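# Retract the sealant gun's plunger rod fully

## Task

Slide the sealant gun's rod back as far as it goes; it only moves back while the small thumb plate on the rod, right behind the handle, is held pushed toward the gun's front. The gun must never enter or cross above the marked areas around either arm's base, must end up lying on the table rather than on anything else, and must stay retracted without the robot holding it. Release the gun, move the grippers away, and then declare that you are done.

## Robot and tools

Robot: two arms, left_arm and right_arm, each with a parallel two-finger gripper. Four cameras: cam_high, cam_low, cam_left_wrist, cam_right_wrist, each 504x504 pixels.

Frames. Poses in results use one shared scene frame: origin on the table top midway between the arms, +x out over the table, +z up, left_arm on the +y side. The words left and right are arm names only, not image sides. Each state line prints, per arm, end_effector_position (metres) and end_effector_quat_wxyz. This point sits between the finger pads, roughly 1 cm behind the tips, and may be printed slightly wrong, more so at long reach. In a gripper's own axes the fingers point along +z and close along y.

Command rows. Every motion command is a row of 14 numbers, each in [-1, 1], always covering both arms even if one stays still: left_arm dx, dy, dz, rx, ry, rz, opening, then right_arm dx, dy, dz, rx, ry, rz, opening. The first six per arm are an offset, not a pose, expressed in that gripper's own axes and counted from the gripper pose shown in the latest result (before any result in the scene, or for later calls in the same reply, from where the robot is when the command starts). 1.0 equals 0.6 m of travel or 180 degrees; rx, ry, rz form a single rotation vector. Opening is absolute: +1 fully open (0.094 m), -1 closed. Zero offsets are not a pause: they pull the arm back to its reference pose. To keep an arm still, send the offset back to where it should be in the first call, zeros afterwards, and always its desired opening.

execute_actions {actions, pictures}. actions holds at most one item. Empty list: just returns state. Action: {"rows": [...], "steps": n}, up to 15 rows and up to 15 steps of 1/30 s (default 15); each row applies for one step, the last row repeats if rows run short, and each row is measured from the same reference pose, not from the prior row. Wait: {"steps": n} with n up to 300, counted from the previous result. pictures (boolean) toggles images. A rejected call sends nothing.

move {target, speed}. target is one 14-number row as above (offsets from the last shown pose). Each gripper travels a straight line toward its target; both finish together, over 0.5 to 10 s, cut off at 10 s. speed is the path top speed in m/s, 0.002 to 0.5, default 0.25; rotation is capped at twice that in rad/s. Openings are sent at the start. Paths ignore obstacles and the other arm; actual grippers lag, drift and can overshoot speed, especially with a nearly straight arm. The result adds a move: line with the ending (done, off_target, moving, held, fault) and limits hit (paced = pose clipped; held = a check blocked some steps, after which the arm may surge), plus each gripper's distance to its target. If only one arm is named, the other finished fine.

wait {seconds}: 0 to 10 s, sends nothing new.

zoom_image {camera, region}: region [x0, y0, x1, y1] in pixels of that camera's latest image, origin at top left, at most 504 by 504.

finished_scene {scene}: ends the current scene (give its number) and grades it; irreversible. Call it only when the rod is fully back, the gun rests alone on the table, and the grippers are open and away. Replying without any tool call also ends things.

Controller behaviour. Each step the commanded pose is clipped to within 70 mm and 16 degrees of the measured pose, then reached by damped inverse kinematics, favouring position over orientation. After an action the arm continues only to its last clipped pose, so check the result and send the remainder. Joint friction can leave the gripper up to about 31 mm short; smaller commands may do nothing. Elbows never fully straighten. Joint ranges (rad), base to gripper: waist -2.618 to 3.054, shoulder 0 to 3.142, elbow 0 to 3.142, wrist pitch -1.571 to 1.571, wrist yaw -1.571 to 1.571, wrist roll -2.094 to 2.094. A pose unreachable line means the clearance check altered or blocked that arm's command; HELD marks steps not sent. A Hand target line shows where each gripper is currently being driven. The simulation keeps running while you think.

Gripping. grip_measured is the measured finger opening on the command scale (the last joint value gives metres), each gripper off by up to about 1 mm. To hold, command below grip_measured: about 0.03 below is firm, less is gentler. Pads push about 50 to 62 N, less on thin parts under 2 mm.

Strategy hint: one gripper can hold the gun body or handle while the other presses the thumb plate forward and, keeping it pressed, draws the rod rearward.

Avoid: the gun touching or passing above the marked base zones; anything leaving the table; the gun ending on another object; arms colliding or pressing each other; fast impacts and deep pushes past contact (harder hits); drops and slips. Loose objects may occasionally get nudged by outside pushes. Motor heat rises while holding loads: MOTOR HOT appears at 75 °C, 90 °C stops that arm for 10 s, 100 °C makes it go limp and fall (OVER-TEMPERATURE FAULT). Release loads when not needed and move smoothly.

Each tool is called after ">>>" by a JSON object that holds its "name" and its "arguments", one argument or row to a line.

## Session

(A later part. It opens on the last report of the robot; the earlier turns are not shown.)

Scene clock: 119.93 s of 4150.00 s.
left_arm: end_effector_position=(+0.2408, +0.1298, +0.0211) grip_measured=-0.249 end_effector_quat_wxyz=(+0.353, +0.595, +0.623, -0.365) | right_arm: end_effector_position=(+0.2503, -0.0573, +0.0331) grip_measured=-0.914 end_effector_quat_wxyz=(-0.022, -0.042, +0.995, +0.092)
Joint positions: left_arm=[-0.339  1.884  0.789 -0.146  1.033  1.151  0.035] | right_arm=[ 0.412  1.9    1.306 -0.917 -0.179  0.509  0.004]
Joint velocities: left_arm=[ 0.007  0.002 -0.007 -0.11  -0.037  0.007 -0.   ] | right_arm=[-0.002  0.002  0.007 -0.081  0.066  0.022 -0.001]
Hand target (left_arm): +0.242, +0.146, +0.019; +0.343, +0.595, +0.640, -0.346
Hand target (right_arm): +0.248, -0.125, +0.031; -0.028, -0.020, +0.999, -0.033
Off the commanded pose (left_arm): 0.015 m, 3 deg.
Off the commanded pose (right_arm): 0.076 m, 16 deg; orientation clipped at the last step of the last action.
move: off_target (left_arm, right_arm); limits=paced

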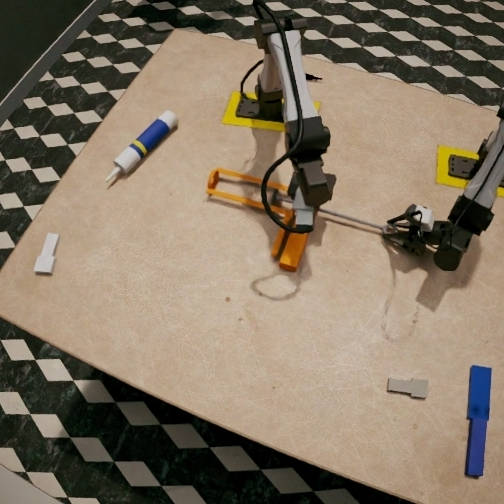

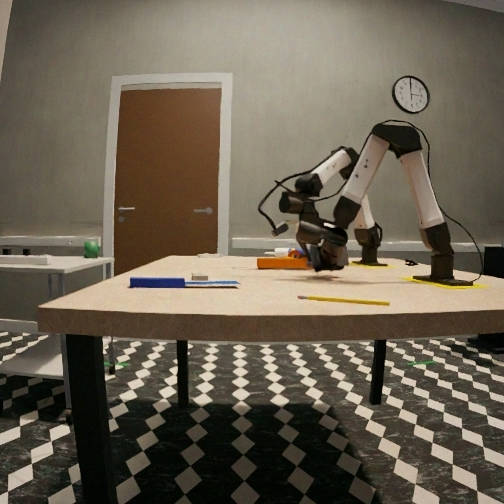

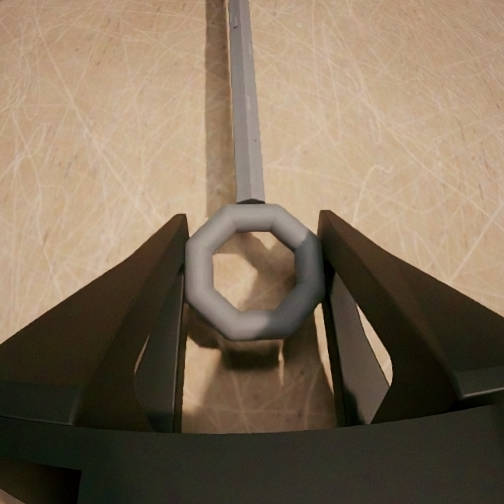

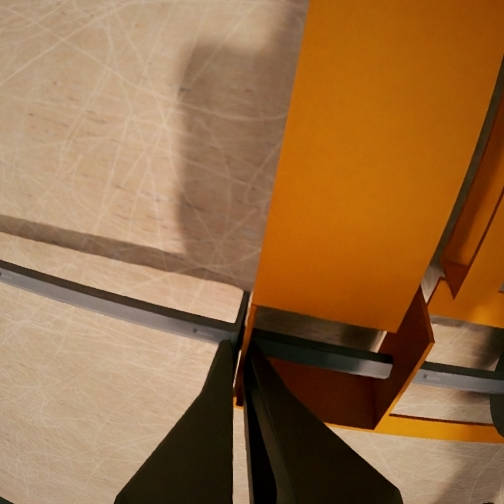

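>>> {"name": "move", "arguments": {
  "target": [0,0,0,0,0,0,-0.29,0,-0.02,0,0.085,0,0.008,-0.945],
  "speed": 0.1
}}

Scene clock: 127.77 s of 4150.00 s.
left_arm: end_effector_position=(+0.2396, +0.1361, +0.0160) grip_measured=-0.249 end_effector_quat_wxyz=(+0.341, +0.592, +0.636, -0.358) | right_arm: end_effector_position=(+0.2498, -0.0806, +0.0316) grip_measured=-0.914 end_effector_quat_wxyz=(-0.023, -0.024, +0.999, -0.043)
Joint positions: left_arm=[-0.327  1.884  0.789 -0.179  1.008  1.164  0.035] | right_arm=[ 0.468  1.979  1.419 -1.098  0.044  0.599  0.004]
Joint velocities: left_arm=[-0.007 -0.012 -0.002 -0.007 -0.022  0.051  0.001] | right_arm=[-0.022  0.002 -0.002 -0.007 -0.007 -0.022 -0.001]
Hand target (left_arm): +0.241, +0.130, +0.021; +0.353, +0.595, +0.623, -0.365
Hand target (right_arm): +0.251, -0.069, +0.031; -0.016, -0.033, +0.998, -0.041
Off the commanded pose (left_arm): 0.008 m, 2 deg.
Off the commanded pose (right_arm): 0.012 m, 1 deg.
After step 160, 1.40 s passed at rest.
move: off_target (right_arm)

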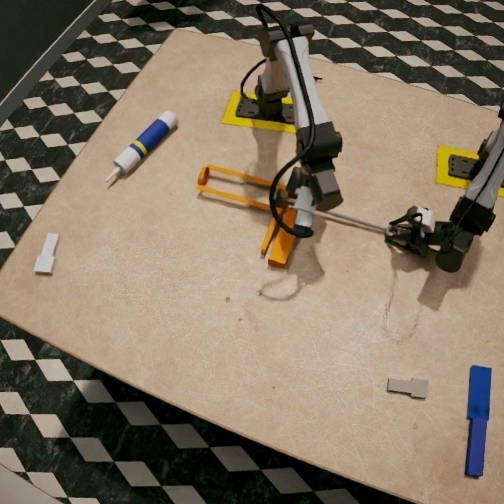

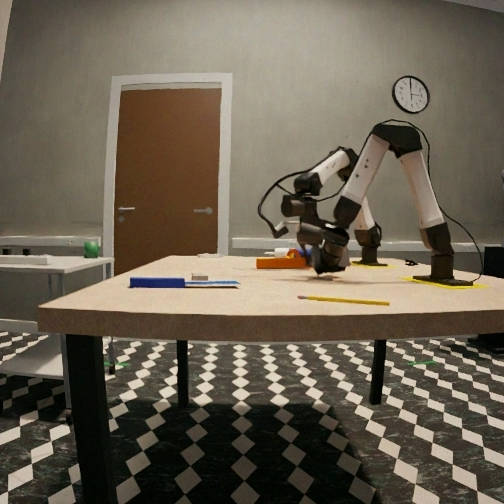

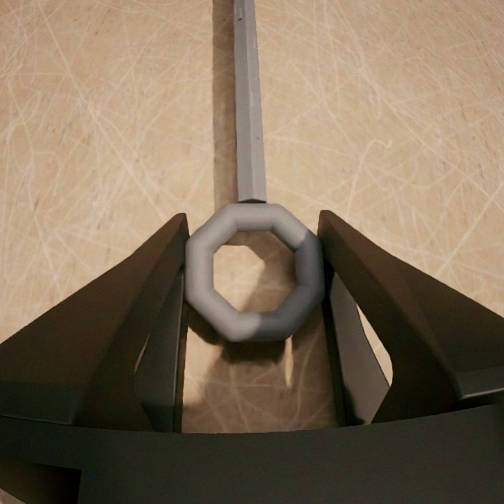

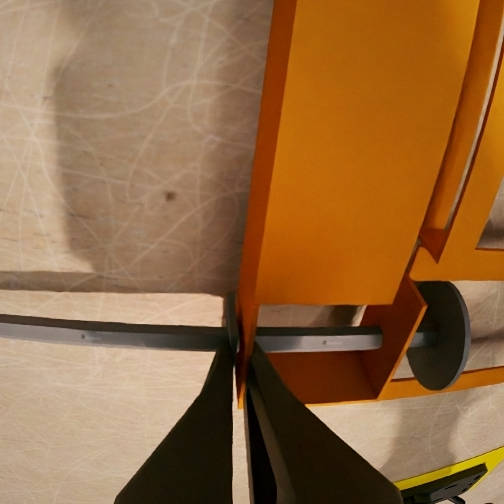

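>>> {"name": "move", "arguments": {
  "target": [0.024,0,-0.053,0,0,0,-0.29,0,-0.075,0.007,0.01,0,0,-0.945],
  "speed": 0.04
}}

Scene clock: 133.23 s of 4150.00 s.
left_arm: end_effector_position=(+0.2352, +0.1624, +0.0197) grip_measured=-0.249 end_effector_quat_wxyz=(+0.342, +0.590, +0.634, -0.366) | right_arm: end_effector_position=(+0.2505, -0.0825, +0.0331) grip_measured=-0.914 end_effector_quat_wxyz=(-0.028, -0.034, +0.999, +0.010)
Joint positions: left_arm=[-0.233  1.884  0.816 -0.365  1.042  1.342  0.035] | right_arm=[ 0.417  1.929  1.358 -1.035 -0.047  0.526  0.004]
Joint velocities: left_arm=[ 0.002 -0.017  0.007 -0.066 -0.007  0.022 -0.001] | right_arm=[ 0.002 -0.012  0.007 -0.066 -0.022 -0.095 -0.001]
Hand target (left_arm): +0.238, +0.171, +0.019; +0.340, +0.593, +0.636, -0.358
Hand target (right_arm): +0.250, -0.123, +0.032; -0.026, -0.026, +0.998, -0.057
Off the commanded pose (left_arm): 0.009 m, 1 deg.
Off the commanded pose (right_arm): 0.043 m, 8 deg.
After step 90, 1.07 s passed at rest.
move: off_target (right_arm)

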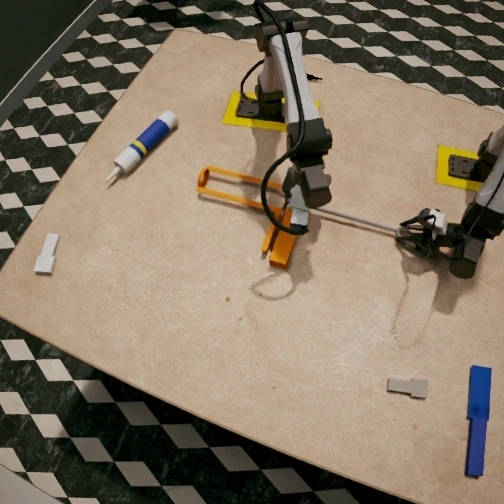

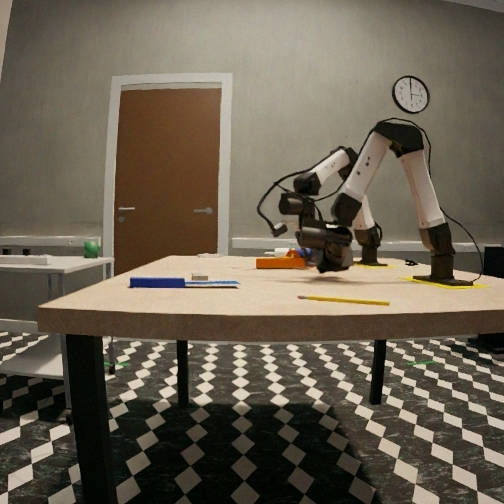

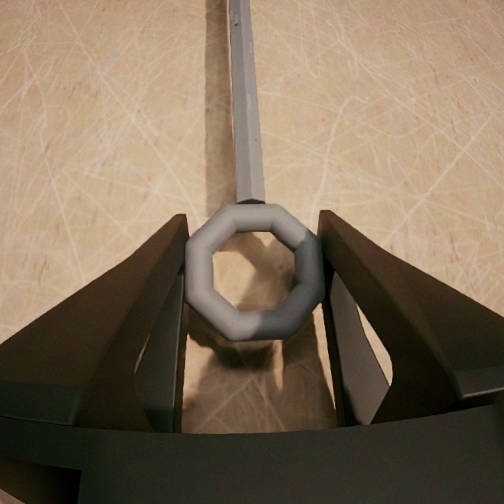

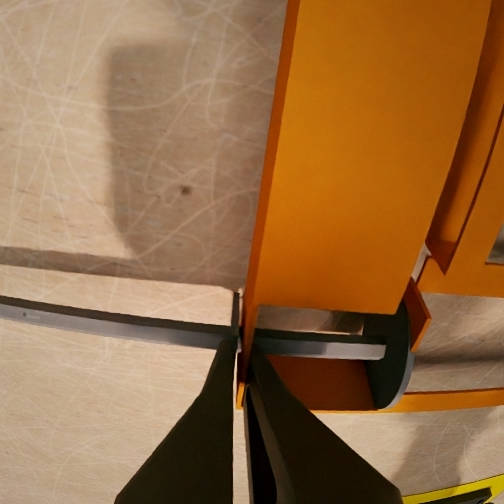

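The plunger is at the stop, the same as in scene 1. Relax, release, retreat.

>>> {"name": "move", "arguments": {
  "target": [0,0,0,0,0,0,-0.29,0,0,0,0,0,0,-0.945],
  "speed": 0.05
}}

>>> {"name": "move", "arguments": {
  "target": [0,0,0,0,0,0,0.3,0,0,0,0,0,0,-0.4],
  "speed": 0.05
}}

>>> {"name": "move", "arguments": {
  "target": [-0.2,0,-0.22,0,0.1,0,0.3,0,-0.03,-0.28,0,-0.05,0,-0.4],
  "speed": 0.25
}}

Scene clock: 141.93 s of 4150.00 s.
left_arm: end_effector_position=(+0.2354, +0.1626, +0.0193) grip_measured=-0.249 end_effector_quat_wxyz=(+0.339, +0.589, +0.636, -0.365) | right_arm: end_effector_position=(+0.2502, -0.0806, +0.0333) grip_measured=-0.914 end_effector_quat_wxyz=(-0.028, -0.033, +0.999, +0.015)
Joint positions: left_arm=[-0.234  1.884  0.817 -0.366  1.038  1.337  0.035] | right_arm=[ 0.418  1.929  1.358 -1.032 -0.055  0.528  0.004]
Joint velocities: left_arm=[ 0.007 -0.002  0.007  0.007  0.037 -0.007  0.   ] | right_arm=[-0.002 -0.007  0.002  0.022 -0.007 -0.007  0.   ]
Hand target (left_arm): +0.235, +0.162, +0.020; +0.342, +0.590, +0.634, -0.366
Hand target (right_arm): +0.251, -0.082, +0.033; -0.028, -0.034, +0.999, +0.011
Off the commanded pose (left_arm): 0.001 m, 0 deg.
Off the commanded pose (right_arm): 0.002 m, 1 deg.
After step 90, 5.00 s passed at rest.
move: done

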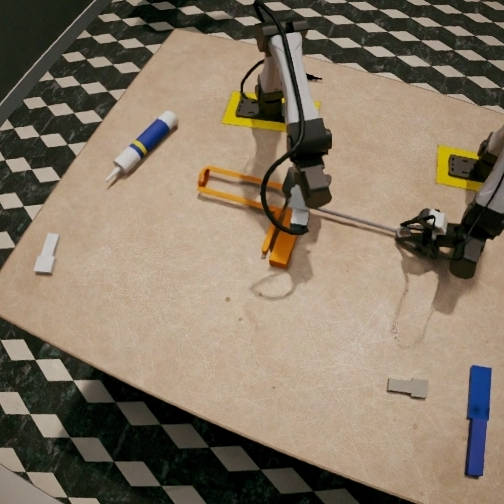

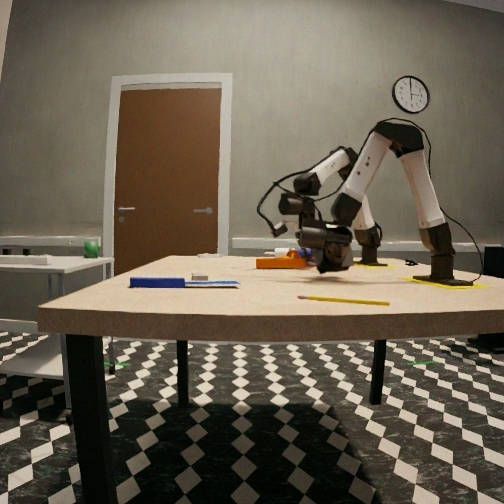

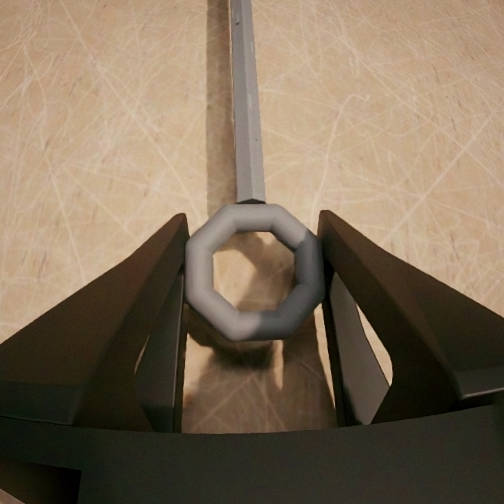

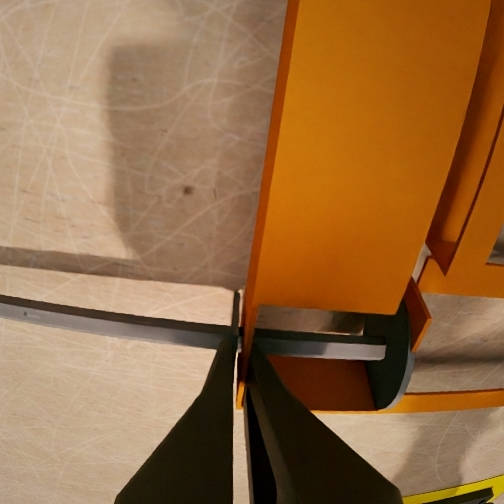

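Scene clock: 142.43 s of 4150.00 s.
left_arm: end_effector_position=(+0.2354, +0.1627, +0.0192) grip_measured=+0.298 end_effector_quat_wxyz=(+0.339, +0.589, +0.636, -0.365) | right_arm: end_effector_position=(+0.2502, -0.0798, +0.0333) grip_measured=-0.402 end_effector_quat_wxyz=(-0.029, -0.033, +0.999, +0.017)
Joint positions: left_arm=[-0.234  1.884  0.817 -0.366  1.037  1.337  0.061] | right_arm=[ 0.418  1.929  1.358 -1.03  -0.059  0.529  0.028]
Joint velocities: left_arm=[ 0.007  0.012 -0.007 -0.022 -0.007 -0.037 -0.   ] | right_arm=[-0.002  0.012 -0.002 -0.095 -0.022 -0.066 -0.001]
Hand target (left_arm): +0.235, +0.163, +0.019; +0.339, +0.589, +0.636, -0.365
Hand target (right_arm): +0.250, -0.081, +0.033; -0.028, -0.033, +0.999, +0.015
Off the commanded pose (left_arm): 0.000 m, 0 deg.
Off the commanded pose (right_arm): 0.001 m, 0 deg.
move: done

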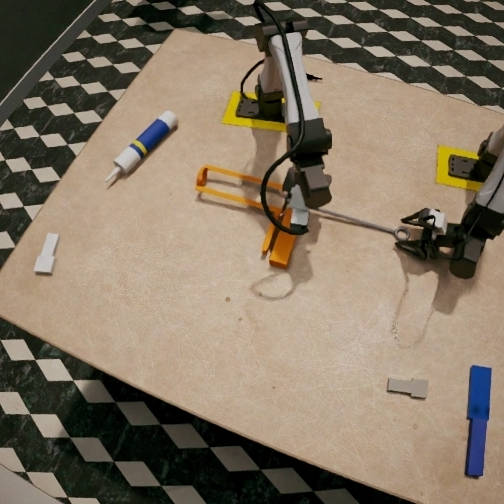

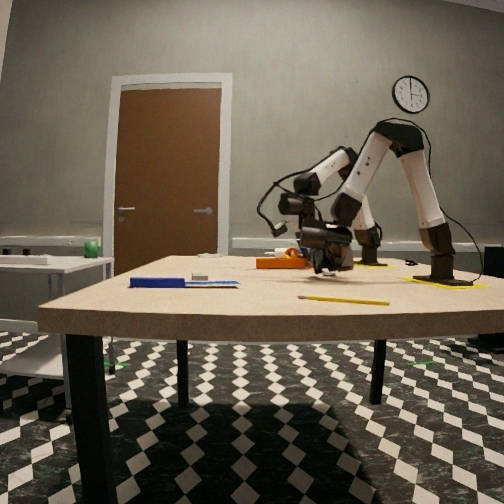

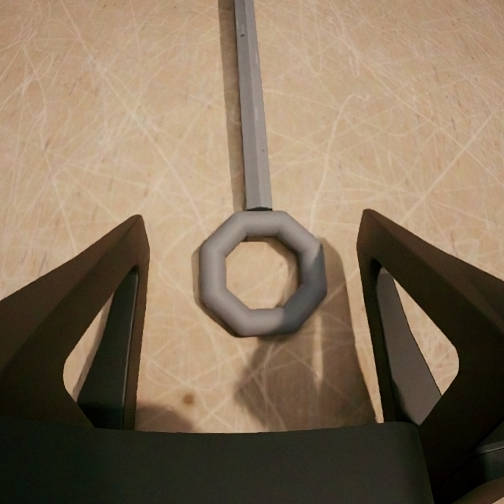

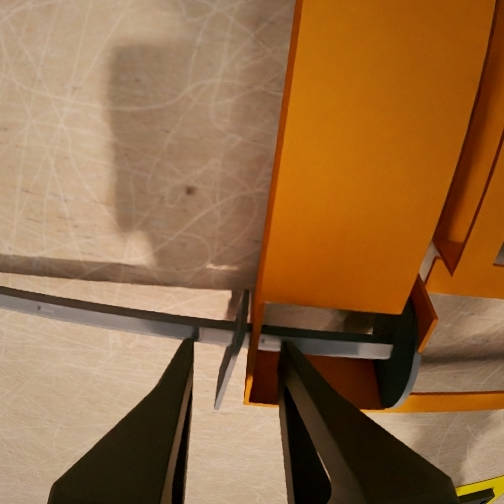

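Scene clock: 143.97 s of 4150.00 s.
left_arm: end_effector_position=(+0.2441, +0.2165, +0.1887) grip_measured=+0.298 end_effector_quat_wxyz=(+0.237, +0.640, +0.679, -0.271) | right_arm: end_effector_position=(+0.2603, -0.1000, +0.1924) grip_measured=-0.402 end_effector_quat_wxyz=(+0.041, -0.034, +0.998, +0.019)
Joint positions: left_arm=[-0.16   1.665  1.479 -1.414  0.736  1.518  0.061] | right_arm=[ 0.386  1.782  1.805 -1.504  0.009  0.495  0.028]
Joint velocities: left_arm=[ 0.022 -0.002 -0.007 -0.007  0.007  0.081 -0.   ] | right_arm=[-0.017  0.017  0.007 -0.022 -0.007 -0.051 -0.002]
Hand target (left_arm): +0.247, +0.220, +0.188; +0.234, +0.640, +0.681, -0.269
Hand target (right_arm): +0.263, -0.104, +0.200; +0.050, -0.030, +0.998, +0.020
Off the commanded pose (left_arm): 0.000 m, 0 deg.
Off the commanded pose (right_arm): 0.009 m, 1 deg.
move: done

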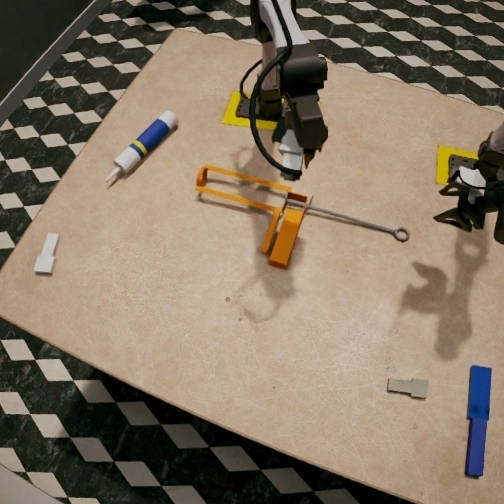

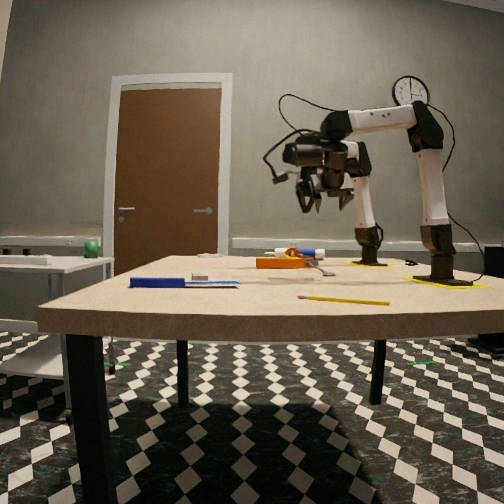

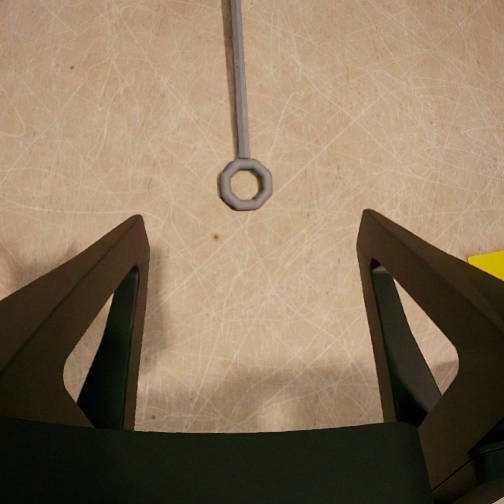

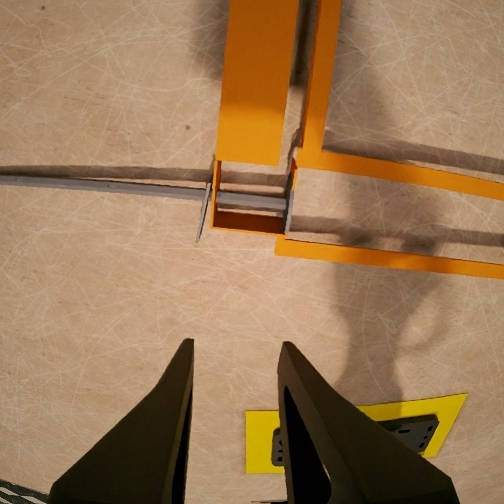

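I am done with scene 2: the rod is fully back, the gun is on the table, and both arms are clear.

>>> {"name": "finished_scene", "arguments": {
  "scene": 2
}}

The scene is finished: the task was done.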